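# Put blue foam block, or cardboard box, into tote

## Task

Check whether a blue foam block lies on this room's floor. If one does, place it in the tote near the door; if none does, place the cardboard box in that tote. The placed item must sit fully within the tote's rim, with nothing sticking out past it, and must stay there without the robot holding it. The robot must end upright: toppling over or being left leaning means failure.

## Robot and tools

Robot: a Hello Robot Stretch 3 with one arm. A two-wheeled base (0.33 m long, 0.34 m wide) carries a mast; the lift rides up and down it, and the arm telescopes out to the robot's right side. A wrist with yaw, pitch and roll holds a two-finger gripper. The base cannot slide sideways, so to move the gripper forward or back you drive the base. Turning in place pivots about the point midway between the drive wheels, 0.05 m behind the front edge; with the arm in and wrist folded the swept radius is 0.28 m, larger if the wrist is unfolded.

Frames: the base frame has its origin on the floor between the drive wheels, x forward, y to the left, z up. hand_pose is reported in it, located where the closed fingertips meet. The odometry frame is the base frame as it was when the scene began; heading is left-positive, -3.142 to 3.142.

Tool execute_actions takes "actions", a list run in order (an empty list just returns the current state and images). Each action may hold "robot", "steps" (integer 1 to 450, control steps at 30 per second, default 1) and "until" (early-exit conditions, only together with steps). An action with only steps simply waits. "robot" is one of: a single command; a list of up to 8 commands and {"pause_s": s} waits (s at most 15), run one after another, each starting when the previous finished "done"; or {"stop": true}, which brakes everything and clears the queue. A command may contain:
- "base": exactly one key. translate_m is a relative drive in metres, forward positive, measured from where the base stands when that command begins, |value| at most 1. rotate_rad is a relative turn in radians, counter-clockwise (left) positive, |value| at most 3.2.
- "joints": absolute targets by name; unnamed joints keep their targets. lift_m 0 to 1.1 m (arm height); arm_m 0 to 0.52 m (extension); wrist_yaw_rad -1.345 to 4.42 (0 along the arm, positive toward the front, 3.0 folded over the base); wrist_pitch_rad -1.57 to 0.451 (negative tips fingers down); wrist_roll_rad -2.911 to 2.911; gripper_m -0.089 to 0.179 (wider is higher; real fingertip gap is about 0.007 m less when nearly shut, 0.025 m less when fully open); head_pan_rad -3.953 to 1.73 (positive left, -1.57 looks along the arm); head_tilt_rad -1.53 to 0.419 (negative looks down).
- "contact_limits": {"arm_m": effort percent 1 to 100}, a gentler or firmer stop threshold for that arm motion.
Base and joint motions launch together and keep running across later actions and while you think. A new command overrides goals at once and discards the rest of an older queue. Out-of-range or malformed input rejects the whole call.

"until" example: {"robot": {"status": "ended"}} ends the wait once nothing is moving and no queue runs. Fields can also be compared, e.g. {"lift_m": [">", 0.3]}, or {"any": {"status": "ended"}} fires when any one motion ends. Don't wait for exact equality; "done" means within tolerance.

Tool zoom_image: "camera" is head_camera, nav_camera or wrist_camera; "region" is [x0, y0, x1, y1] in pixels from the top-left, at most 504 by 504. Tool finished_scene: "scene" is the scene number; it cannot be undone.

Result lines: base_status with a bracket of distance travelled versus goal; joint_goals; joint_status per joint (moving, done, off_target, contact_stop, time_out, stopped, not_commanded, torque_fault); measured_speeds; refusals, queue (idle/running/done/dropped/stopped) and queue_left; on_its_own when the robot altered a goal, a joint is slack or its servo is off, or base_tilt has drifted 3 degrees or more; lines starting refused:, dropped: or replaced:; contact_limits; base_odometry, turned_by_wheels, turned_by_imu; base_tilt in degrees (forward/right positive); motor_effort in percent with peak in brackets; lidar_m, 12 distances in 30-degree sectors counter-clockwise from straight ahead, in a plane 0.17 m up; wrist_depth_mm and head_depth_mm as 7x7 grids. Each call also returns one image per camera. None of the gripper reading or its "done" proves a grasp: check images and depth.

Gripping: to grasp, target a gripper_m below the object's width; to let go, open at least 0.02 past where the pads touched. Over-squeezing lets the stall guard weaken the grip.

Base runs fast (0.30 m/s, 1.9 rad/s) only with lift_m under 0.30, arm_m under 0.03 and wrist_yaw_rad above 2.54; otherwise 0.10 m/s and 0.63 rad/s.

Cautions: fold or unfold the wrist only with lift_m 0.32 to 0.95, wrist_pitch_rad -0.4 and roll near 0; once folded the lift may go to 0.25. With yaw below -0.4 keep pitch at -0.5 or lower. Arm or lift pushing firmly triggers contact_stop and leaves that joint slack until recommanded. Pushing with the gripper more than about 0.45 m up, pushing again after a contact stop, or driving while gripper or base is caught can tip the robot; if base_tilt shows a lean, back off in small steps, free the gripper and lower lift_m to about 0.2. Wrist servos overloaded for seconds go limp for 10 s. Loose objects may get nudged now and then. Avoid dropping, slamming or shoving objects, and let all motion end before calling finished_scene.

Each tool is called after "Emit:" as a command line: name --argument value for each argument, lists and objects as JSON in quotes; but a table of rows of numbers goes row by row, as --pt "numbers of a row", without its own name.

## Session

Emit:
execute_actions --actions '[{"robot":{"joints":{"head_tilt_rad":-0.7}},"steps":100,"until":{"robot":{"status":"ended"}}}]'

Scene clock: 0.97 s.
robot.base_odometry: x=+0.000 y=+0.000 heading=+0.000 (m, m, rad; robot's odometry frame)
robot.turned_by_wheels: +0.000 (rad since the last result)
robot.turned_by_imu: +0.000 (rad since the last result)
robot.base_tilt: forward=+1.1 right=+0.4 (deg)
robot.lidar_m: 2.03 1.12 0.82 0.80 0.83 1.15 1.39 1.32 0.97 0.94 0.98 1.36
robot.head_depth_mm: 1668 1866 2136 2071 1657 1380 1182 / 1685 1895 2127 2067 1649 1374 1186 / 1698 1900 2154 2068 1647 1367 1179 / 1691 1894 2160 2047 1649 1371 1174 / 1720 1940 2220 2050 1648 1371 1175 / 1744 1950 2221 2043 1637 1372 1169 / 1765 1953 2252 2055 1642 1356 1170
robot.base_status: not_commanded
robot.joint_positions: lift_m=+0.392 arm_m=+0.002 wrist_yaw_rad=+3.044 wrist_pitch_rad=-0.509 wrist_roll_rad=+0.012 gripper_m=+0.037 head_pan_rad=-0.002 head_tilt_rad=-0.691
robot.joint_goals: lift_m=+0.392 arm_m=+0.002 wrist_yaw_rad=+3.044 wrist_pitch_rad=-0.509 wrist_roll_rad=+0.012 gripper_m=+0.037 head_pan_rad=-0.002 head_tilt_rad=-0.700
robot.joint_status: lift_m=not_commanded arm_m=not_commanded wrist_yaw_rad=not_commanded wrist_pitch_rad=not_commanded wrist_roll_rad=not_commanded gripper_m=not_commanded head_pan_rad=not_commanded head_tilt_rad=done
robot.measured_speeds: translate_m=+0.000 rotate_rad=+0.000 lift_m=+0.000 arm_m=+0.000 wrist_yaw_rad=+0.000 wrist_pitch_rad=+0.000 wrist_roll_rad=+0.000 head_pan_rad=+0.000 head_tilt_rad=+0.000
robot: refusals=0 queue=done queue_left=0
robot.motor_effort: left_wheel=-1(0) right_wheel=+1(1) lift_m=+22(23) arm_m=+0(0) wrist_yaw_rad=+0(0) wrist_pitch_rad=+6(6) wrist_roll_rad=+0(0) gripper_m=+0(0) head_pan_rad=+0(0) head_tilt_rad=-3(29) (%)
robot.hand_pose: x=-0.0006 y=+0.0638 z=+0.3850 quat_wxyz=(+0.212, +0.696, +0.144, +0.671) (m; robot's base frame)
robot.wrist_depth_mm: 759 756 770 786 797 816 842 / 829 840 861 892 880 902 949 / 903 893 921 923 912 894 879 / 781 761 768 763 753 735 724 / 660 656 650 640 639 626 630 / 571 570 - 584 544 555 546 / 508 514 - - 490 491 486
pictures: head_camera (sideways: a quarter turn clockwise sets it upright), nav_camera (sideways: a quarter turn counterclockwise sets it upright), wrist_camera
Images, in order (width x height): head_camera 896x504, nav_camera 672x504, wrist_camera 644x364.

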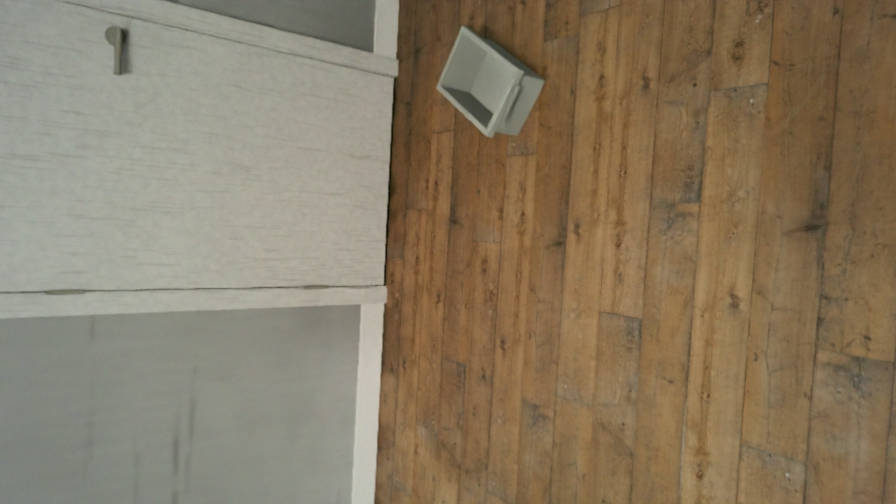

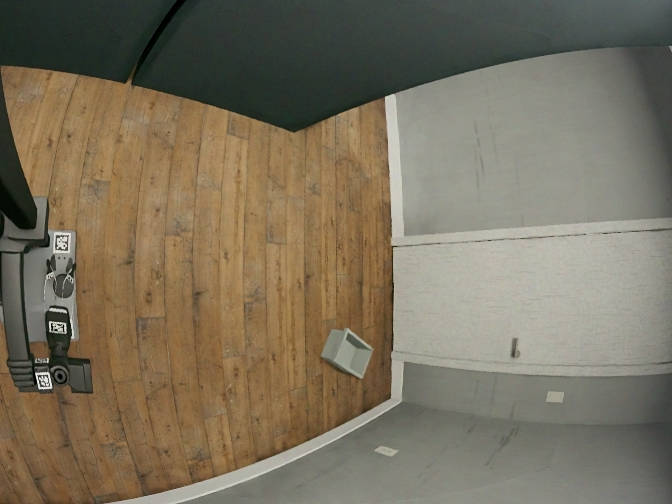

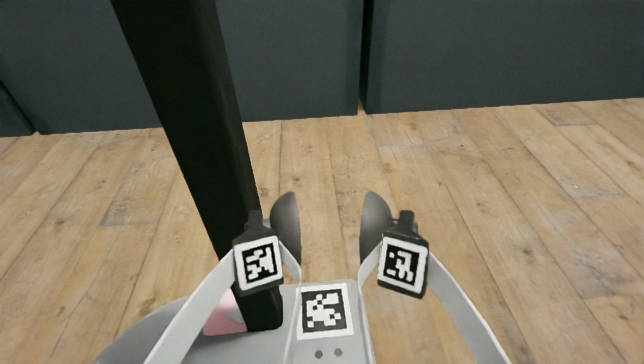

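Similar layout. Check behind first.

Emit:
execute_actions --actions '[{"robot":{"joints":{"head_pan_rad":-3.3,"head_tilt_rad":-0.6,"lift_m":0.28}},"steps":150,"until":{"robot":{"status":"ended"}}}]'

Scene clock: 3.37 s.
robot.base_odometry: x=+0.000 y=+0.000 heading=+0.000 (m, m, rad; robot's odometry frame)
robot.turned_by_wheels: +0.000 (rad since the last result)
robot.turned_by_imu: +0.000 (rad since the last result)
robot.base_tilt: forward=+1.1 right=+0.5 (deg)
robot.lidar_m: 2.04 1.12 0.82 0.80 0.83 1.15 1.39 1.32 0.97 0.94 0.98 1.35
robot.head_depth_mm: 1474 1635 1768 1852 1736 1459 1233 / 1462 1615 1822 2063 1790 1455 1229 / 1448 1609 1797 2047 1781 1458 1222 / 1432 1541 1721 1961 1769 1454 1215 / 1427 1507 1689 1883 1768 1437 1220 / 1415 1490 1669 1871 1747 1438 1221 / 1402 1486 1659 1873 1740 1442 1213
robot.base_status: not_commanded
robot.joint_positions: lift_m=+0.280 arm_m=+0.002 wrist_yaw_rad=+3.044 wrist_pitch_rad=-0.510 wrist_roll_rad=+0.012 gripper_m=+0.037 head_pan_rad=-3.293 head_tilt_rad=-0.606
robot.joint_goals: lift_m=+0.280 arm_m=+0.002 wrist_yaw_rad=+3.044 wrist_pitch_rad=-0.510 wrist_roll_rad=+0.012 gripper_m=+0.037 head_pan_rad=-3.300 head_tilt_rad=-0.600
robot.joint_status: lift_m=done arm_m=not_commanded wrist_yaw_rad=not_commanded wrist_pitch_rad=not_commanded wrist_roll_rad=not_commanded gripper_m=not_commanded head_pan_rad=done head_tilt_rad=done
robot.measured_speeds: translate_m=+0.000 rotate_rad=+0.000 lift_m=+0.000 arm_m=+0.000 wrist_yaw_rad=+0.000 wrist_pitch_rad=+0.000 wrist_roll_rad=+0.000 head_pan_rad=+0.000 head_tilt_rad=+0.000
robot: refusals=0 queue=done queue_left=0
robot.motor_effort: left_wheel=+0(0) right_wheel=+0(1) lift_m=+19(21) arm_m=+0(0) wrist_yaw_rad=+0(0) wrist_pitch_rad=+6(6) wrist_roll_rad=+0(0) gripper_m=+0(1) head_pan_rad=-4(43) head_tilt_rad=+3(11) (%)
robot.hand_pose: x=-0.0006 y=+0.0637 z=+0.2728 quat_wxyz=(+0.213, +0.696, +0.144, +0.671) (m; robot's base frame)
robot.wrist_depth_mm: 745 751 778 785 807 828 838 / 827 837 841 856 851 870 860 / 738 727 737 719 699 699 684 / 611 596 587 591 581 579 574 / 512 531 - - 496 491 489 / 463 - - - 420 432 429 / - - - - 383 381 378
pictures: head_camera (sideways: a quarter turn clockwise sets it upright), nav_camera (sideways: a quarter turn counterclockwise sets it upright), wrist_camera
Images, in order (width x height): head_camera 896x504, nav_camera 672x504, wrist_camera 644x364.

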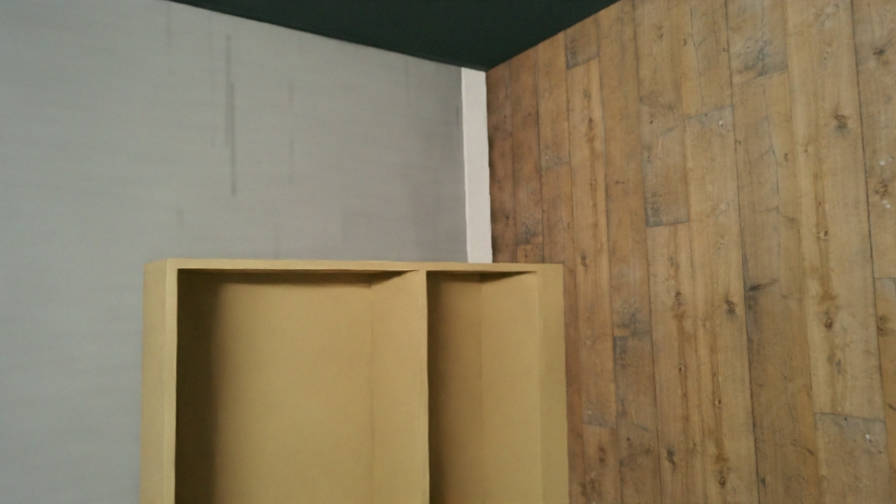

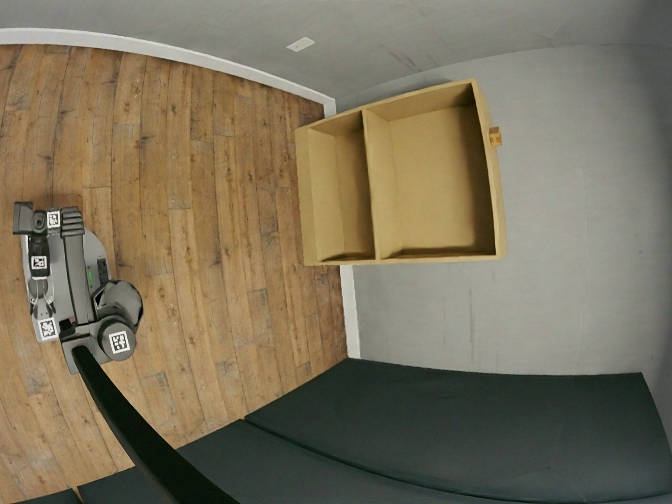

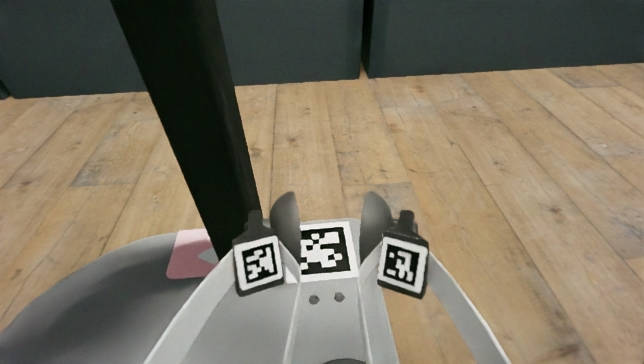

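Emit:
execute_actions --actions '[{"robot":[{"joints":{"head_pan_rad":0.7,"head_tilt_rad":-0.6},"base":{"translate_m":0.7}},{"base":{"rotate_rad":0.72}},{"base":{"translate_m":1.0}},{"base":{"translate_m":0.2}},{"base":{"rotate_rad":0.83}},{"base":{"translate_m":1.0}}],"steps":450,"until":{"robot":{"status":"ended"}}},{"steps":450,"until":{"robot":{"status":"ended"}}}]'

Scene clock: 24.37 s.
robot.base_odometry: x=+1.623 y=+1.791 heading=+1.550 (m, m, rad; robot's odometry frame)
robot.turned_by_wheels: +1.550 (rad since the last result)
robot.turned_by_imu: +1.574 (rad since the last result)
robot.base_tilt: forward=+1.1 right=+0.4 (deg)
robot.lidar_m: 1.74 1.62 2.35 2.40 1.46 0.77 1.71 0.64 0.47 0.45 0.47 0.64
robot.head_depth_mm: 1795 1935 1521 2161 1809 1455 1229 / 1923 2057 1599 2338 1790 1457 1228 / 2074 2202 1823 2327 1782 1455 1221 / 2264 2370 2746 2317 1773 1450 1226 / 2487 2626 2568 2310 1779 1444 1218 / 2753 2975 3231 2302 1784 1443 1216 / 3053 3371 3240 2306 1767 1434 1213
robot.base_status: done (translate_m +1.0000 of +1.0000)
robot.joint_positions: lift_m=+0.280 arm_m=+0.002 wrist_yaw_rad=+3.044 wrist_pitch_rad=-0.510 wrist_roll_rad=+0.012 gripper_m=+0.037 head_pan_rad=+0.693 head_tilt_rad=-0.605
robot.joint_goals: lift_m=+0.280 arm_m=+0.002 wrist_yaw_rad=+3.044 wrist_pitch_rad=-0.510 wrist_roll_rad=+0.012 gripper_m=+0.037 head_pan_rad=+0.700 head_tilt_rad=-0.600
robot.joint_status: lift_m=done arm_m=not_commanded wrist_yaw_rad=not_commanded wrist_pitch_rad=not_commanded wrist_roll_rad=not_commanded gripper_m=not_commanded head_pan_rad=done head_tilt_rad=done
robot.measured_speeds: translate_m=+0.000 rotate_rad=+0.000 lift_m=+0.000 arm_m=+0.000 wrist_yaw_rad=+0.000 wrist_pitch_rad=+0.000 wrist_roll_rad=+0.000 head_pan_rad=+0.000 head_tilt_rad=+0.000
robot: refusals=0 queue=done queue_left=0
robot.motor_effort: left_wheel=-2(8) right_wheel=+3(10) lift_m=+20(20) arm_m=+0(0) wrist_yaw_rad=+0(0) wrist_pitch_rad=+6(6) wrist_roll_rad=+0(0) gripper_m=+0(1) head_pan_rad=+3(44) head_tilt_rad=+2(3) (%)
robot.hand_pose: x=-0.0006 y=+0.0637 z=+0.2727 quat_wxyz=(+0.213, +0.696, +0.144, +0.671) (m; robot's base frame)
robot.wrist_depth_mm: - - - - - - - / 810 916 934 907 882 876 848 / 705 735 729 706 702 700 687 / 610 602 592 588 583 579 572 / 515 524 - - 497 496 489 / 462 - - - 423 431 426 / - - - - 385 384 379
pictures: head_camera (sideways: a quarter turn clockwise sets it upright), nav_camera (sideways: a quarter turn counterclockwise sets it upright), wrist_camera
Images, in order (width x height): head_camera 896x504, nav_camera 672x504, wrist_camera 644x364.

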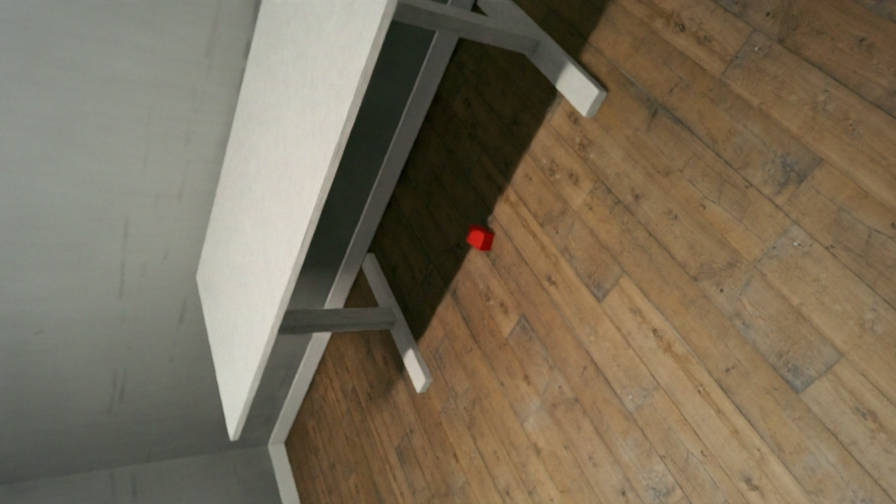

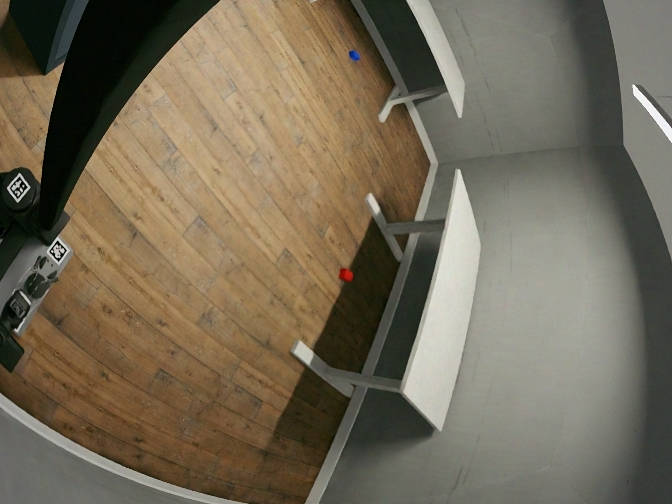

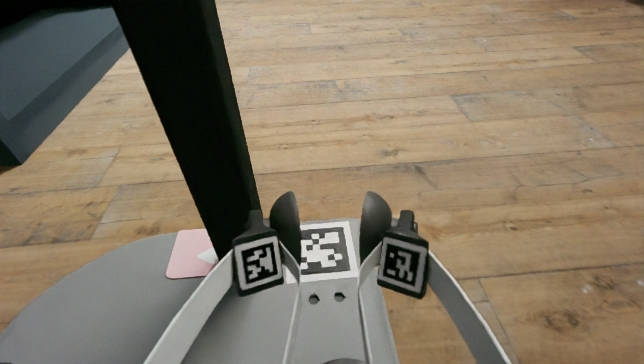

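Emit:
execute_actions --actions '[{"robot":{"joints":{"head_pan_rad":1.3,"head_tilt_rad":-0.45}},"steps":150,"until":{"robot":{"status":"ended"}}}]'

Scene clock: 25.47 s.
robot.base_odometry: x=+1.623 y=+1.791 heading=+1.550 (m, m, rad; robot's odometry frame)
robot.turned_by_wheels: +0.000 (rad since the last result)
robot.turned_by_imu: +0.000 (rad since the last result)
robot.base_tilt: forward=+0.9 right=+0.5 (deg)
robot.lidar_m: 1.74 1.62 2.35 2.41 1.46 0.77 1.71 0.64 0.47 0.45 0.47 0.64
robot.head_depth_mm: 3089 3309 3462 3043 2155 1658 1358 / 2997 3261 3566 3063 2157 1651 1348 / 2920 3185 3401 3045 2121 1653 1342 / 2863 3094 3320 3050 2123 1637 1342 / 2810 3007 3292 3022 2105 1635 1335 / 2740 2955 3183 3002 2101 1636 1328 / 2700 2888 2866 2864 2098 1617 1318
robot.base_status: done (translate_m +1.0000 of +1.0000)
robot.joint_positions: lift_m=+0.280 arm_m=+0.002 wrist_yaw_rad=+3.044 wrist_pitch_rad=-0.510 wrist_roll_rad=+0.012 gripper_m=+0.037 head_pan_rad=+1.293 head_tilt_rad=-0.458
robot.joint_goals: lift_m=+0.280 arm_m=+0.002 wrist_yaw_rad=+3.044 wrist_pitch_rad=-0.510 wrist_roll_rad=+0.012 gripper_m=+0.037 head_pan_rad=+1.300 head_tilt_rad=-0.450
robot.joint_status: lift_m=done arm_m=not_commanded wrist_yaw_rad=not_commanded wrist_pitch_rad=not_commanded wrist_roll_rad=not_commanded gripper_m=not_commanded head_pan_rad=done head_tilt_rad=done
robot.measured_speeds: translate_m=+0.000 rotate_rad=+0.000 lift_m=+0.000 arm_m=+0.000 wrist_yaw_rad=+0.000 wrist_pitch_rad=+0.000 wrist_roll_rad=+0.000 head_pan_rad=+0.000 head_tilt_rad=+0.000
robot: refusals=0 queue=done queue_left=0
robot.motor_effort: left_wheel=-2(2) right_wheel=+3(3) lift_m=+19(19) arm_m=+0(0) wrist_yaw_rad=+0(0) wrist_pitch_rad=+6(6) wrist_roll_rad=+0(0) gripper_m=+0(0) head_pan_rad=+4(38) head_tilt_rad=+3(14) (%)
robot.hand_pose: x=-0.0006 y=+0.0637 z=+0.2727 quat_wxyz=(+0.213, +0.696, +0.144, +0.671) (m; robot's base frame)
robot.wrist_depth_mm: - - - - - - - / 806 916 908 910 877 878 864 / 699 735 744 715 699 695 683 / 605 595 594 589 585 579 569 / 520 526 - - 498 498 485 / 459 - - - 422 431 429 / - - - - 385 382 382
pictures: head_camera (sideways: a quarter turn clockwise sets it upright), nav_camera (sideways: a quarter turn counterclockwise sets it upright), wrist_camera
Images, in order (width x height): head_camera 896x504, nav_camera 672x504, wrist_camera 644x364.

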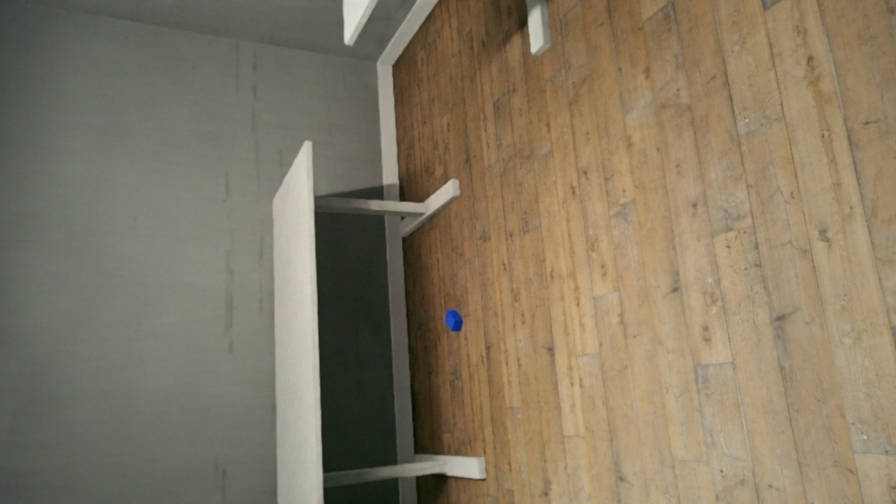

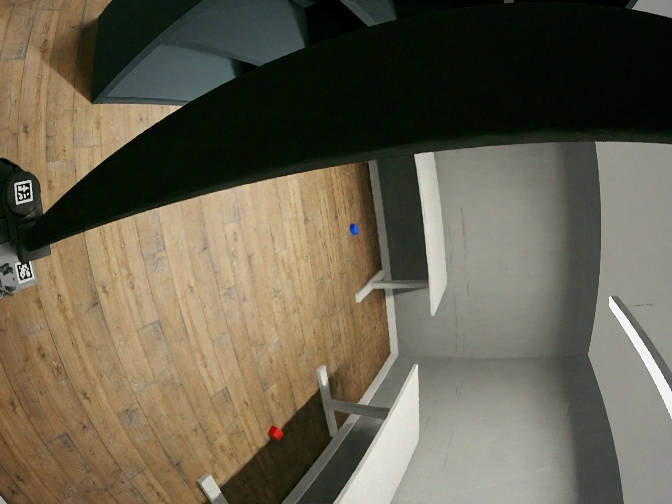

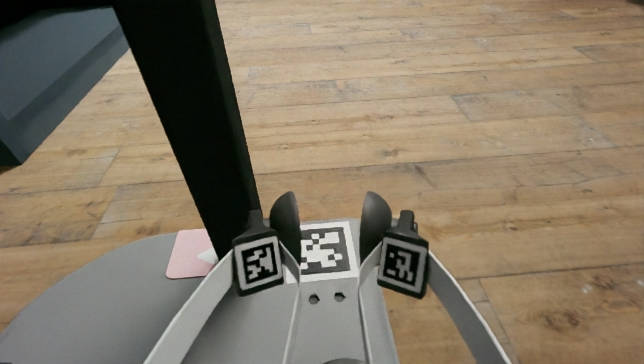

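Emit:
execute_actions --actions '[{"robot":[{"joints":{"head_pan_rad":-1.57,"head_tilt_rad":-0.9},"base":{"rotate_rad":1.292}},{"base":{"translate_m":1.0}},{"base":{"translate_m":1.0}},{"base":{"translate_m":0.12}},{"base":{"rotate_rad":1.81}},{"base":{"translate_m":0.25},"joints":{"lift_m":0.36,"wrist_pitch_rad":-0.4,"wrist_roll_rad":0}},{"joints":{"wrist_yaw_rad":0,"gripper_m":0.12}},{"joints":{"wrist_pitch_rad":-1.4,"arm_m":0.2}}],"steps":450,"until":{"robot":{"status":"ended"}}},{"steps":450,"until":{"robot":{"status":"ended"}}}]'

Scene clock: 52.17 s.
robot.base_odometry: x=-0.417 y=+2.168 heading=-1.632 (m, m, rad; robot's odometry frame)
robot.turned_by_wheels: +3.102 (rad since the last result)
robot.turned_by_imu: +3.139 (rad since the last result)
robot.base_tilt: forward=+1.1 right=+0.5 (deg)
robot.lidar_m: 0.95 1.07 1.77 2.51 1.93 1.75 1.24 1.71 1.00 1.26 0.98 0.95
robot.head_depth_mm: 1093 1115 885 733 1429 1248 1109 / 1092 1109 884 736 1425 1244 1108 / 1096 1101 881 732 1432 - 1122 / 1098 1103 878 733 1421 1246 1123 / 1096 1102 879 732 1429 1246 1106 / 1104 1099 877 732 1422 1237 1107 / 1109 1101 878 729 1423 1244 1110
robot.base_status: done (translate_m +0.2500 of +0.2500)
robot.joint_positions: lift_m=+0.360 arm_m=+0.200 wrist_yaw_rad=+0.002 wrist_pitch_rad=-1.396 wrist_roll_rad=+0.003 gripper_m=+0.120 head_pan_rad=-1.564 head_tilt_rad=-0.889
robot.joint_goals: lift_m=+0.360 arm_m=+0.200 wrist_yaw_rad=+0.000 wrist_pitch_rad=-1.400 wrist_roll_rad=+0.000 gripper_m=+0.120 head_pan_rad=-1.570 head_tilt_rad=-0.900
robot.joint_status: lift_m=done arm_m=done wrist_yaw_rad=done wrist_pitch_rad=done wrist_roll_rad=done gripper_m=done head_pan_rad=done head_tilt_rad=done
robot.measured_speeds: translate_m=+0.000 rotate_rad=+0.000 lift_m=+0.000 arm_m=+0.000 wrist_yaw_rad=+0.000 wrist_pitch_rad=+0.000 wrist_roll_rad=+0.000 head_pan_rad=+0.000 head_tilt_rad=+0.000
robot: refusals=0 queue=done queue_left=0
robot.motor_effort: left_wheel=-2(8) right_wheel=+3(12) lift_m=+26(27) arm_m=+5(6) wrist_yaw_rad=-2(7) wrist_pitch_rad=-2(12) wrist_roll_rad=-2(3) gripper_m=+1(82) head_pan_rad=-3(43) head_tilt_rad=-4(23) (%)
robot.hand_pose: x=-0.0216 y=-0.3654 z=+0.2420 quat_wxyz=(+0.541, +0.454, -0.542, -0.455) (m; robot's base frame)
robot.wrist_depth_mm: 404 401 398 397 393 386 386 / 409 406 402 398 393 391 386 / 411 409 405 400 398 394 391 / 418 410 406 405 405 398 399 / 418 416 410 408 406 400 397 / 422 422 416 412 411 405 405 / 428 426 419 415 413 409 406
pictures: head_camera (sideways: a quarter turn clockwise sets it upright), nav_camera (sideways: a quarter turn counterclockwise sets it upright), wrist_camera
Images, in order (width x height): head_camera 896x504, nav_camera 672x504, wrist_camera 644x364.

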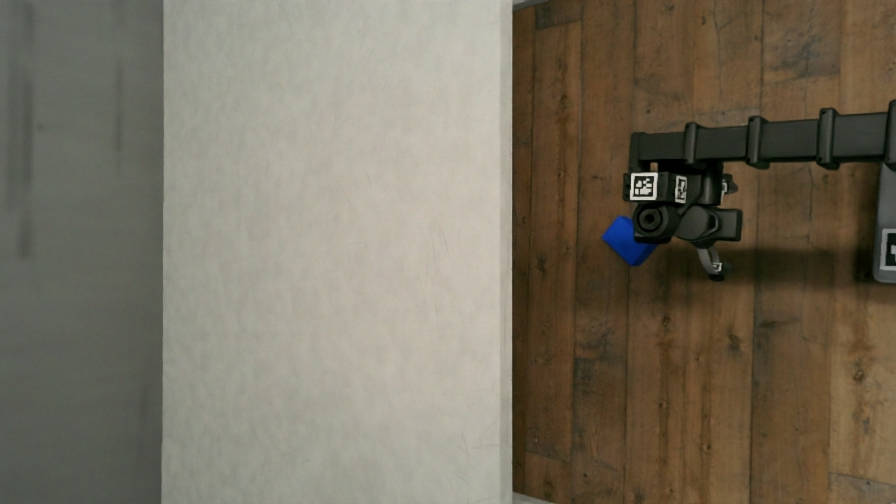

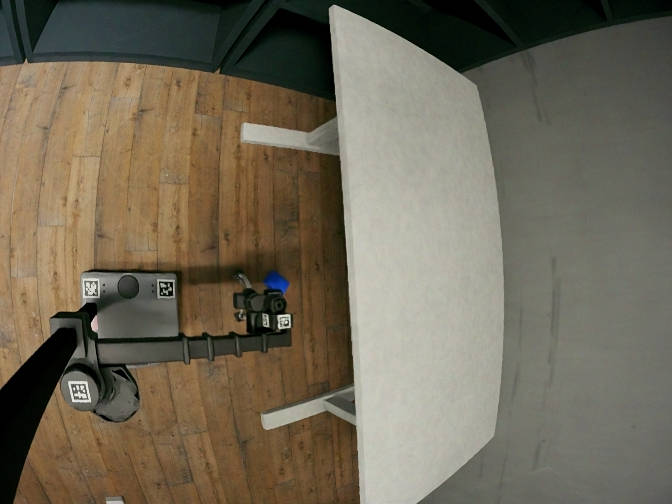

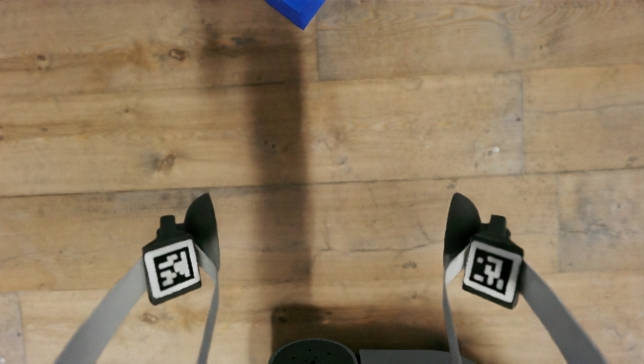

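Emit:
execute_actions --actions '[{"robot":{"base":{"translate_m":0.025},"joints":{"arm_m":0.425,"lift_m":0.24,"wrist_roll_rad":0.75}},"steps":450,"until":{"robot":{"status":"ended"}}}]'

Scene clock: 55.23 s.
robot.base_odometry: x=-0.419 y=+2.143 heading=-1.632 (m, m, rad; robot's odometry frame)
robot.turned_by_wheels: +0.000 (rad since the last result)
robot.turned_by_imu: +0.000 (rad since the last result)
robot.base_tilt: forward=+1.1 right=+0.4 (deg)
robot.lidar_m: 0.93 1.05 1.75 2.51 1.95 1.77 1.27 1.74 1.02 1.26 0.97 0.93
robot.head_depth_mm: 1092 1111 884 735 1422 1254 1111 / 1098 1110 883 733 1429 1246 1107 / 1092 1109 883 733 1453 1236 1105 / 1091 1105 879 733 1426 1247 1117 / 1098 1101 880 733 1418 1243 1105 / 1100 1103 876 733 1431 1242 1107 / 1103 1104 877 730 1422 1245 1105
robot.base_status: done (translate_m +0.0250 of +0.0250)
robot.joint_positions: lift_m=+0.240 arm_m=+0.425 wrist_yaw_rad=+0.002 wrist_pitch_rad=-1.397 wrist_roll_rad=+0.747 gripper_m=+0.120 head_pan_rad=-1.564 head_tilt_rad=-0.889
robot.joint_goals: lift_m=+0.240 arm_m=+0.425 wrist_yaw_rad=+0.000 wrist_pitch_rad=-1.400 wrist_roll_rad=+0.750 gripper_m=+0.120 head_pan_rad=-1.570 head_tilt_rad=-0.900
robot.joint_status: lift_m=done arm_m=done wrist_yaw_rad=done wrist_pitch_rad=done wrist_roll_rad=done gripper_m=done head_pan_rad=done head_tilt_rad=done
robot.measured_speeds: translate_m=+0.000 rotate_rad=+0.000 lift_m=+0.000 arm_m=+0.000 wrist_yaw_rad=+0.000 wrist_pitch_rad=+0.000 wrist_roll_rad=+0.000 head_pan_rad=+0.000 head_tilt_rad=+0.000
robot: refusals=0 queue=done queue_left=0
robot.motor_effort: left_wheel=-2(4) right_wheel=+3(7) lift_m=+19(26) arm_m=+5(4) wrist_yaw_rad=-2(2) wrist_pitch_rad=-1(2) wrist_roll_rad=+2(1) gripper_m=+1(0) head_pan_rad=-3(3) head_tilt_rad=-4(4) (%)
robot.hand_pose: x=-0.0216 y=-0.5901 z=+0.1223 quat_wxyz=(+0.307, +0.258, -0.701, -0.589) (m; robot's base frame)
robot.wrist_depth_mm: 308 295 283 271 263 253 244 / 312 300 288 276 267 256 248 / 318 305 293 241 271 262 251 / 323 310 298 242 275 264 257 / 330 319 300 248 280 266 258 / 337 325 305 297 283 273 263 / 346 325 313 301 289 278 265
pictures: head_camera (sideways: a quarter turn clockwise sets it upright), nav_camera (sideways: a quarter turn counterclockwise sets it upright), wrist_camera
Images, in order (width x height): head_camera 896x504, nav_camera 672x504, wrist_camera 644x364.

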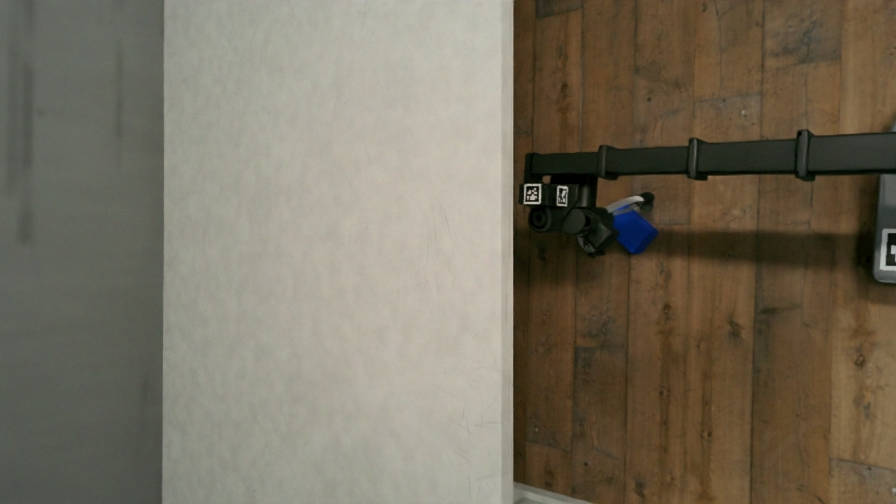

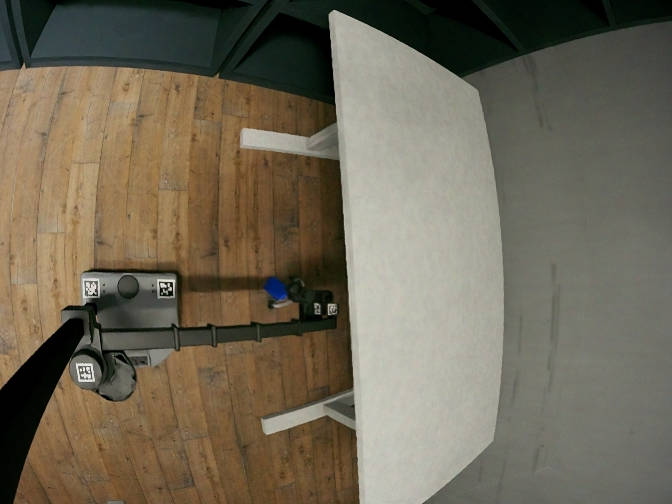

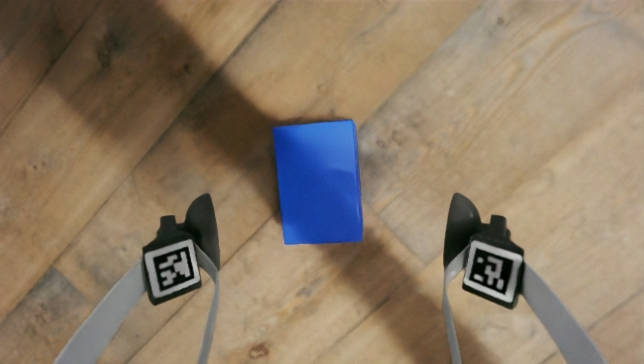

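Emit:
execute_actions --actions '[{"robot":[{"joints":{"arm_m":0.45,"lift_m":0.148,"wrist_roll_rad":0.68}},{"joints":{"gripper_m":0.015}},{"joints":{"lift_m":0.3}}],"steps":450,"until":{"robot":{"status":"ended"}}}]'

Scene clock: 60.87 s.
robot.base_odometry: x=-0.419 y=+2.143 heading=-1.632 (m, m, rad; robot's odometry frame)
robot.turned_by_wheels: +0.000 (rad since the last result)
robot.turned_by_imu: +0.000 (rad since the last result)
robot.base_tilt: forward=+0.9 right=+0.6 (deg)
robot.lidar_m: 0.92 1.05 1.76 2.51 1.95 1.78 1.27 1.74 1.01 0.56 0.97 0.93
robot.head_depth_mm: 1090 1112 884 734 1429 1248 1113 / 1091 1105 884 732 1430 1247 1110 / 1095 1107 881 732 1371 1247 1118 / 1098 1108 877 734 1393 1242 1118 / 1098 1101 881 735 1422 1242 1103 / 1105 1102 877 731 1418 1244 1109 / 1105 1099 878 729 1425 1244 1107
robot.base_status: done (translate_m +0.0250 of +0.0250)
robot.joint_positions: lift_m=+0.300 arm_m=+0.450 wrist_yaw_rad=+0.002 wrist_pitch_rad=-1.397 wrist_roll_rad=+0.685 gripper_m=+0.019 head_pan_rad=-1.564 head_tilt_rad=-0.889
robot.joint_goals: lift_m=+0.300 arm_m=+0.450 wrist_yaw_rad=+0.000 wrist_pitch_rad=-1.400 wrist_roll_rad=+0.680 gripper_m=+0.018 head_pan_rad=-1.570 head_tilt_rad=-0.900
robot.joint_status: lift_m=done arm_m=done wrist_yaw_rad=done wrist_pitch_rad=done wrist_roll_rad=done gripper_m=done head_pan_rad=done head_tilt_rad=done
robot.measured_speeds: translate_m=+0.000 rotate_rad=+0.000 lift_m=+0.000 arm_m=+0.000 wrist_yaw_rad=+0.000 wrist_pitch_rad=+0.000 wrist_roll_rad=+0.000 head_pan_rad=+0.000 head_tilt_rad=+0.000
robot: refusals=0 queue=done queue_left=0
robot.motor_effort: left_wheel=-2(2) right_wheel=+3(3) lift_m=+27(26) arm_m=+4(6) wrist_yaw_rad=-2(2) wrist_pitch_rad=-1(1) wrist_roll_rad=-3(2) gripper_m=-21(93) head_pan_rad=-3(4) head_tilt_rad=-4(3) (%)
robot.hand_pose: x=-0.0216 y=-0.6151 z=+0.1820 quat_wxyz=(+0.329, +0.276, -0.691, -0.581) (m; robot's base frame)
robot.wrist_depth_mm: 370 356 340 332 319 308 297 / 378 361 348 335 325 313 305 / 382 368 353 340 328 317 306 / 389 374 361 143 330 322 312 / 395 383 368 146 143 324 314 / 404 389 372 148 342 330 319 / 410 397 377 152 348 339 325
pictures: head_camera (sideways: a quarter turn clockwise sets it upright), nav_camera (sideways: a quarter turn counterclockwise sets it upright), wrist_camera
Images, in order (width x height): head_camera 896x504, nav_camera 672x504, wrist_camera 644x364.

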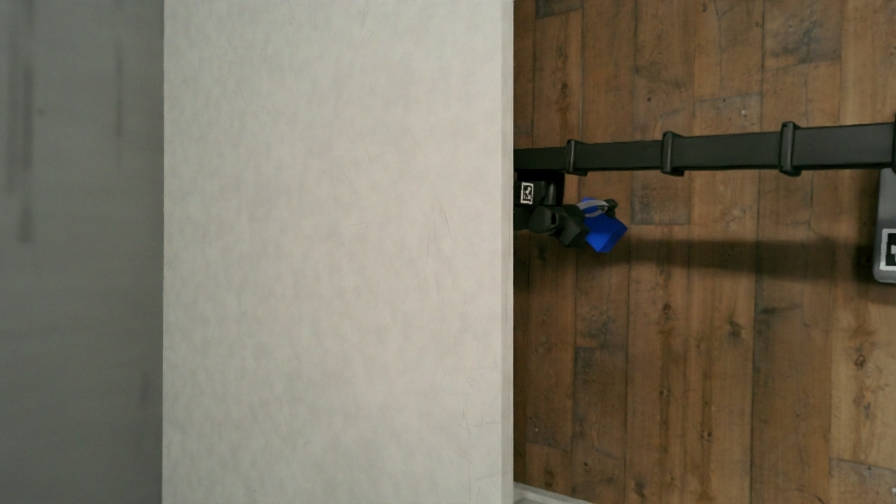

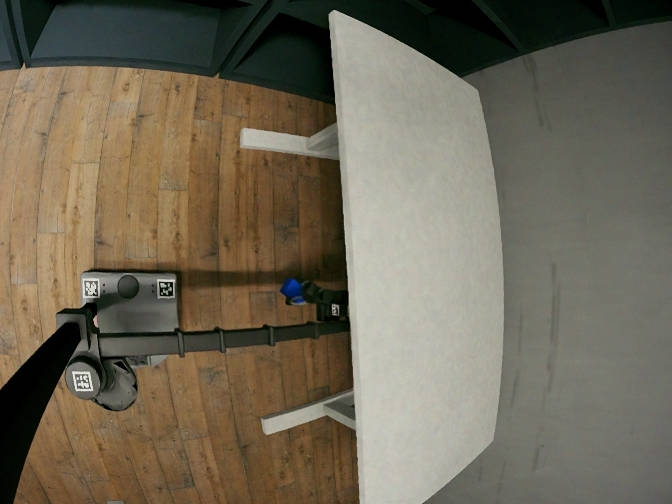

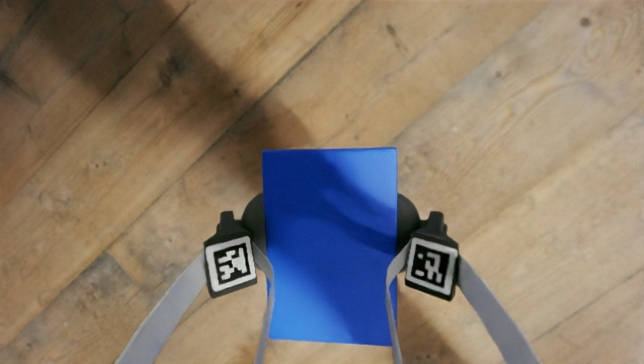

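Emit:
execute_actions --actions '[{"robot":[{"joints":{"lift_m":0.36,"arm_m":0.0,"wrist_pitch_rad":-0.4,"wrist_roll_rad":0,"head_pan_rad":0,"head_tilt_rad":-0.8}},{"joints":{"wrist_yaw_rad":3.0}},{"joints":{"lift_m":0.28}},{"base":{"rotate_rad":1.42}},{"base":{"translate_m":1.0}},{"base":{"translate_m":1.0}},{"base":{"translate_m":0.07}},{"base":{"rotate_rad":-1.42}}],"steps":450,"until":{"robot":{"status":"ended"}}},{"steps":450,"until":{"robot":{"status":"ended"}}}]'

Scene clock: 86.53 s.
robot.base_odometry: x=+1.605 y=+1.708 heading=-1.632 (m, m, rad; robot's odometry frame)
robot.turned_by_wheels: +0.000 (rad since the last result)
robot.turned_by_imu: +0.002 (rad since the last result)
robot.base_tilt: forward=+1.0 right=+0.5 (deg)
robot.lidar_m: 2.02 0.69 0.49 0.47 0.48 0.64 1.61 1.70 2.39 2.37 0.72 0.70
robot.head_depth_mm: 2280 2618 2281 1829 1421 1270 1141 / 2282 2630 2287 1811 1512 1299 1136 / 2290 2631 2226 1810 1515 1296 1130 / 2319 2608 2253 1794 1503 1290 1136 / 2321 2633 2273 1797 1506 1292 1133 / 1919 1962 1991 1758 1503 1287 1123 / 1309 1368 1374 1394 1401 1265 1128
robot.base_status: done (rotate_rad -1.4199 of -1.4200)
robot.joint_positions: lift_m=+0.280 arm_m=+0.003 wrist_yaw_rad=+2.998 wrist_pitch_rad=-0.422 wrist_roll_rad=+0.003 gripper_m=+0.019 head_pan_rad=-0.007 head_tilt_rad=-0.802
robot.joint_goals: lift_m=+0.280 arm_m=+0.000 wrist_yaw_rad=+3.000 wrist_pitch_rad=-0.400 wrist_roll_rad=+0.000 gripper_m=+0.018 head_pan_rad=+0.000 head_tilt_rad=-0.800
robot.joint_status: lift_m=done arm_m=done wrist_yaw_rad=done wrist_pitch_rad=done wrist_roll_rad=done gripper_m=done head_pan_rad=done head_tilt_rad=done
robot.measured_speeds: translate_m=+0.000 rotate_rad=+0.000 lift_m=+0.000 arm_m=+0.000 wrist_yaw_rad=+0.000 wrist_pitch_rad=+0.000 wrist_roll_rad=+0.000 head_pan_rad=+0.000 head_tilt_rad=+0.000
robot: refusals=0 queue=done queue_left=0
robot.motor_effort: left_wheel=+1(8) right_wheel=-2(12) lift_m=+19(27) arm_m=-4(2) wrist_yaw_rad=+2(2) wrist_pitch_rad=+12(13) wrist_roll_rad=-2(6) gripper_m=-20(20) head_pan_rad=+3(42) head_tilt_rad=+2(10) (%)
robot.hand_pose: x=+0.0109 y=+0.0741 z=+0.2919 quat_wxyz=(+0.198, +0.701, +0.098, +0.678) (m; robot's base frame)
robot.wrist_depth_mm: 421 - 454 475 494 525 544 / 460 - 497 525 551 582 608 / 503 522 546 561 601 645 678 / 539 561 583 143 639 656 648 / 567 560 - 146 143 542 541 / 479 511 - 148 442 468 465 / - - - 150 401 411 408
pictures: head_camera (sideways: a quarter turn clockwise sets it upright), nav_camera (sideways: a quarter turn counterclockwise sets it upright), wrist_camera
Images, in order (width x height): head_camera 896x504, nav_camera 672x504, wrist_camera 644x364.

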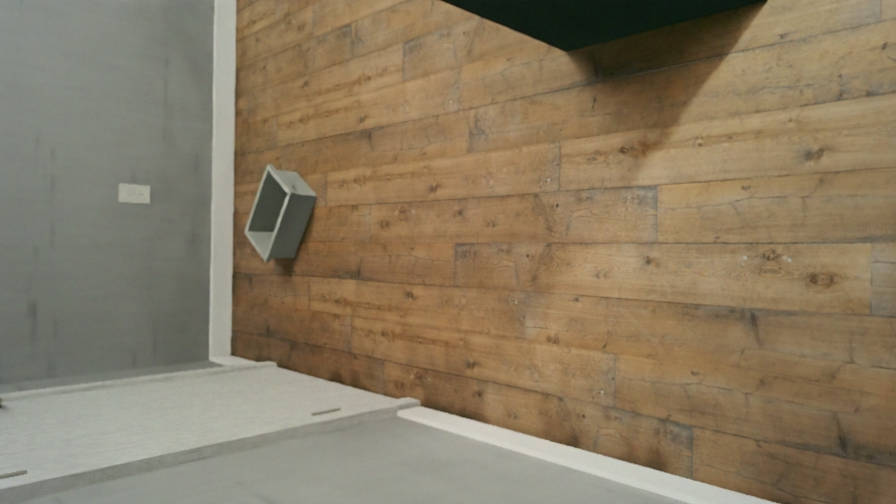

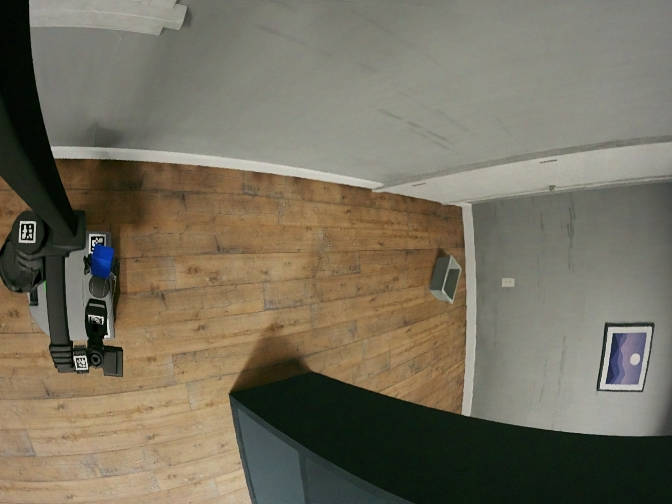

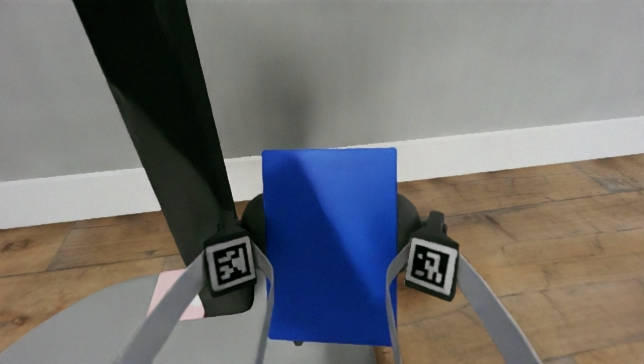

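Emit:
execute_actions --actions '[{"robot":[{"base":{"translate_m":1.0}},{"base":{"translate_m":0.6}},{"base":{"rotate_rad":1.55},"joints":{"head_pan_rad":-1.57,"head_tilt_rad":-1.0}},{"joints":{"lift_m":0.36}},{"joints":{"wrist_yaw_rad":0}},{"joints":{"wrist_pitch_rad":-1.2,"arm_m":0.35}}],"steps":450,"until":{"robot":{"status":"ended"}}},{"steps":450,"until":{"robot":{"status":"ended"}}}]'

Scene clock: 105.67 s.
robot.base_odometry: x=+1.508 y=+0.111 heading=-0.082 (m, m, rad; robot's odometry frame)
robot.turned_by_wheels: +1.550 (rad since the last result)
robot.turned_by_imu: +1.569 (rad since the last result)
robot.base_tilt: forward=+1.2 right=+0.5 (deg)
robot.lidar_m: 0.51 0.51 0.71 1.69 0.80 0.89 2.15 1.62 1.14 1.07 0.76 0.54
robot.head_depth_mm: 969 1147 1407 1542 1353 1212 1091 / 968 1137 1405 1542 1353 1212 1114 / 965 1145 1397 1576 1318 1204 - / 967 1145 1407 1534 1300 1213 - / 968 1143 1409 1535 1352 1213 1088 / 969 1147 1408 1539 1352 1207 1094 / 972 1146 1357 1481 1330 1213 1094
robot.base_status: done (rotate_rad +1.5499 of +1.5500)
robot.joint_positions: lift_m=+0.360 arm_m=+0.350 wrist_yaw_rad=+0.001 wrist_pitch_rad=-1.201 wrist_roll_rad=+0.003 gripper_m=+0.019 head_pan_rad=-1.563 head_tilt_rad=-0.988
robot.joint_goals: lift_m=+0.360 arm_m=+0.350 wrist_yaw_rad=+0.000 wrist_pitch_rad=-1.200 wrist_roll_rad=+0.000 gripper_m=+0.018 head_pan_rad=-1.570 head_tilt_rad=-1.000
robot.joint_status: lift_m=done arm_m=done wrist_yaw_rad=done wrist_pitch_rad=done wrist_roll_rad=done gripper_m=done head_pan_rad=done head_tilt_rad=done
robot.measured_speeds: translate_m=+0.000 rotate_rad=+0.000 lift_m=+0.000 arm_m=+0.000 wrist_yaw_rad=+0.000 wrist_pitch_rad=+0.000 wrist_roll_rad=+0.000 head_pan_rad=+0.000 head_tilt_rad=+0.000
robot: refusals=0 queue=done queue_left=0
robot.motor_effort: left_wheel=-2(8) right_wheel=+3(12) lift_m=+26(27) arm_m=+5(6) wrist_yaw_rad=-2(4) wrist_pitch_rad=+1(12) wrist_roll_rad=-2(2) gripper_m=-19(19) head_pan_rad=-3(43) head_tilt_rad=-4(17) (%)
robot.hand_pose: x=-0.0215 y=-0.5648 z=+0.2509 quat_wxyz=(+0.583, +0.399, -0.584, -0.400) (m; robot's base frame)
robot.wrist_depth_mm: 460 456 452 448 445 440 439 / 451 446 443 433 436 432 427 / 440 436 430 353 422 422 420 / 430 425 328 143 324 411 408 / 426 415 296 146 143 326 399 / 413 412 403 148 389 305 392 / 402 402 396 152 340 313 385
pictures: head_camera (sideways: a quarter turn clockwise sets it upright), nav_camera (sideways: a quarter turn counterclockwise sets it upright), wrist_camera
Images, in order (width x height): head_camera 896x504, nav_camera 672x504, wrist_camera 644x364.

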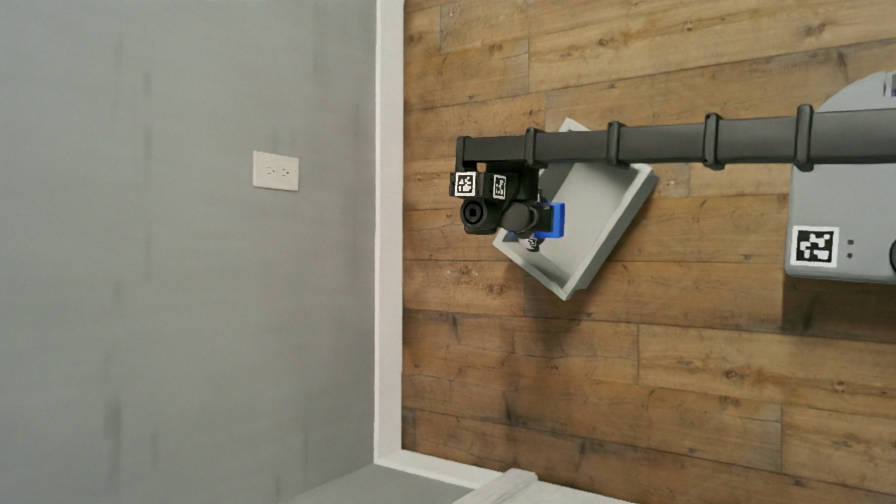

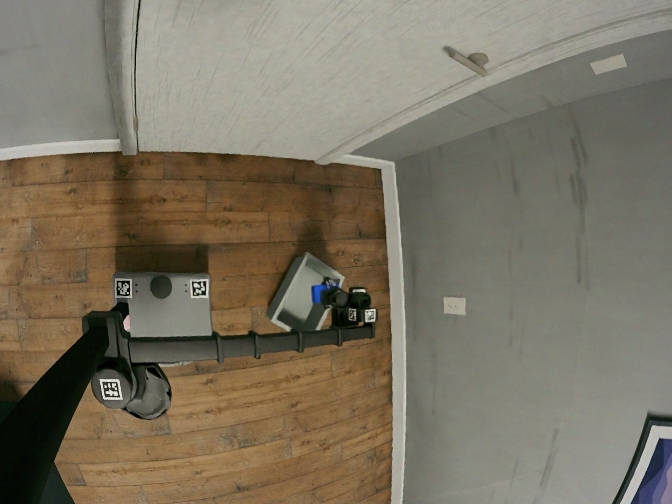

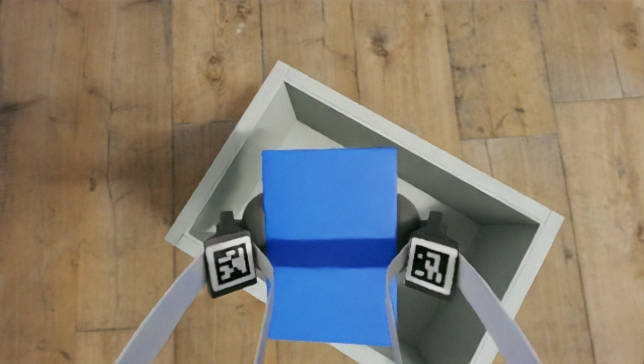

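Emit:
execute_actions --actions '[{"robot":[{"base":{"translate_m":-0.03},"joints":{"arm_m":0.30}},{"joints":{"lift_m":0.185}},{"joints":{"gripper_m":0.07}},{"joints":{"lift_m":0.4}},{"joints":{"arm_m":0.05}}],"steps":450,"until":{"robot":{"status":"ended"}}}]'

Scene clock: 116.50 s.
robot.base_odometry: x=+1.478 y=+0.113 heading=-0.082 (m, m, rad; robot's odometry frame)
robot.turned_by_wheels: +0.000 (rad since the last result)
robot.turned_by_imu: -0.001 (rad since the last result)
robot.base_tilt: forward=+1.1 right=+0.6 (deg)
robot.lidar_m: 0.54 0.54 0.75 1.78 0.80 0.89 2.15 1.62 1.13 1.08 0.81 0.57
robot.head_depth_mm: 970 1142 1402 1535 1356 1207 1092 / 965 1143 1401 1543 1353 1227 1104 / 967 1148 1402 1541 1308 1247 - / 970 1142 1400 1541 1325 1222 - / 972 1149 1401 1537 1330 1207 1088 / 970 1145 1407 1542 1350 1212 1094 / 972 1149 1420 1480 1355 1205 1094
robot.base_status: done (translate_m -0.0300 of -0.0300)
robot.joint_positions: lift_m=+0.400 arm_m=+0.050 wrist_yaw_rad=+0.001 wrist_pitch_rad=-1.201 wrist_roll_rad=+0.003 gripper_m=+0.070 head_pan_rad=-1.563 head_tilt_rad=-0.988
robot.joint_goals: lift_m=+0.400 arm_m=+0.050 wrist_yaw_rad=+0.000 wrist_pitch_rad=-1.200 wrist_roll_rad=+0.000 gripper_m=+0.070 head_pan_rad=-1.570 head_tilt_rad=-1.000
robot.joint_status: lift_m=done arm_m=done wrist_yaw_rad=done wrist_pitch_rad=done wrist_roll_rad=done gripper_m=done head_pan_rad=done head_tilt_rad=done
robot.measured_speeds: translate_m=+0.000 rotate_rad=+0.000 lift_m=+0.000 arm_m=+0.000 wrist_yaw_rad=+0.000 wrist_pitch_rad=+0.000 wrist_roll_rad=+0.000 head_pan_rad=+0.000 head_tilt_rad=+0.000
robot: refusals=0 queue=done queue_left=0
robot.motor_effort: left_wheel=-2(5) right_wheel=+3(5) lift_m=+26(29) arm_m=-4(6) wrist_yaw_rad=-2(2) wrist_pitch_rad=+1(12) wrist_roll_rad=-2(2) gripper_m=-1(74) head_pan_rad=-4(4) head_tilt_rad=-4(4) (%)
robot.hand_pose: x=-0.0215 y=-0.2654 z=+0.2909 quat_wxyz=(+0.583, +0.400, -0.583, -0.400) (m; robot's base frame)
robot.wrist_depth_mm: 510 505 478 486 480 484 477 / 491 489 482 451 474 470 469 / 486 482 472 469 465 464 458 / 473 467 465 166 454 454 450 / 464 461 455 148 148 441 441 / 453 451 442 134 133 432 433 / 444 440 433 126 - - 423
pictures: head_camera (sideways: a quarter turn clockwise sets it upright), nav_camera (sideways: a quarter turn counterclockwise sets it upright), wrist_camera
Images, in order (width x height): head_camera 896x504, nav_camera 672x504, wrist_camera 644x364.

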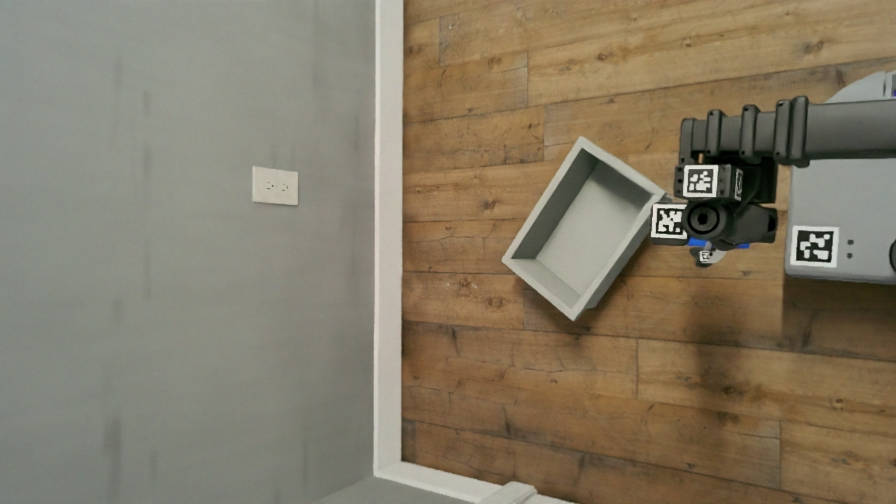

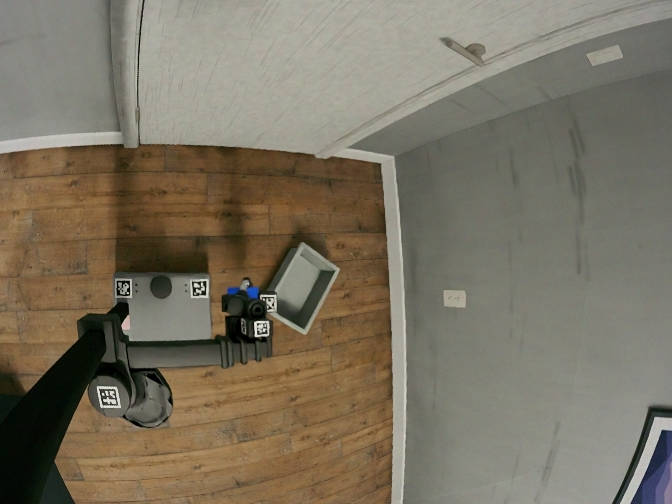

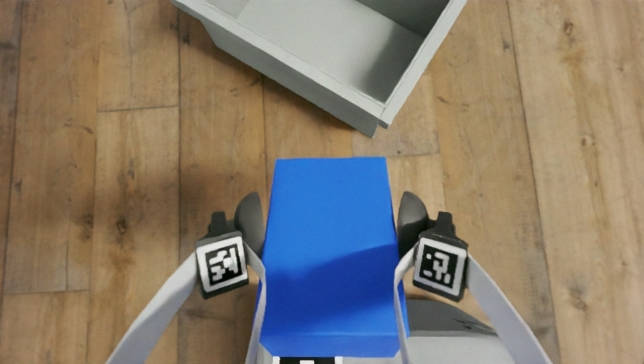

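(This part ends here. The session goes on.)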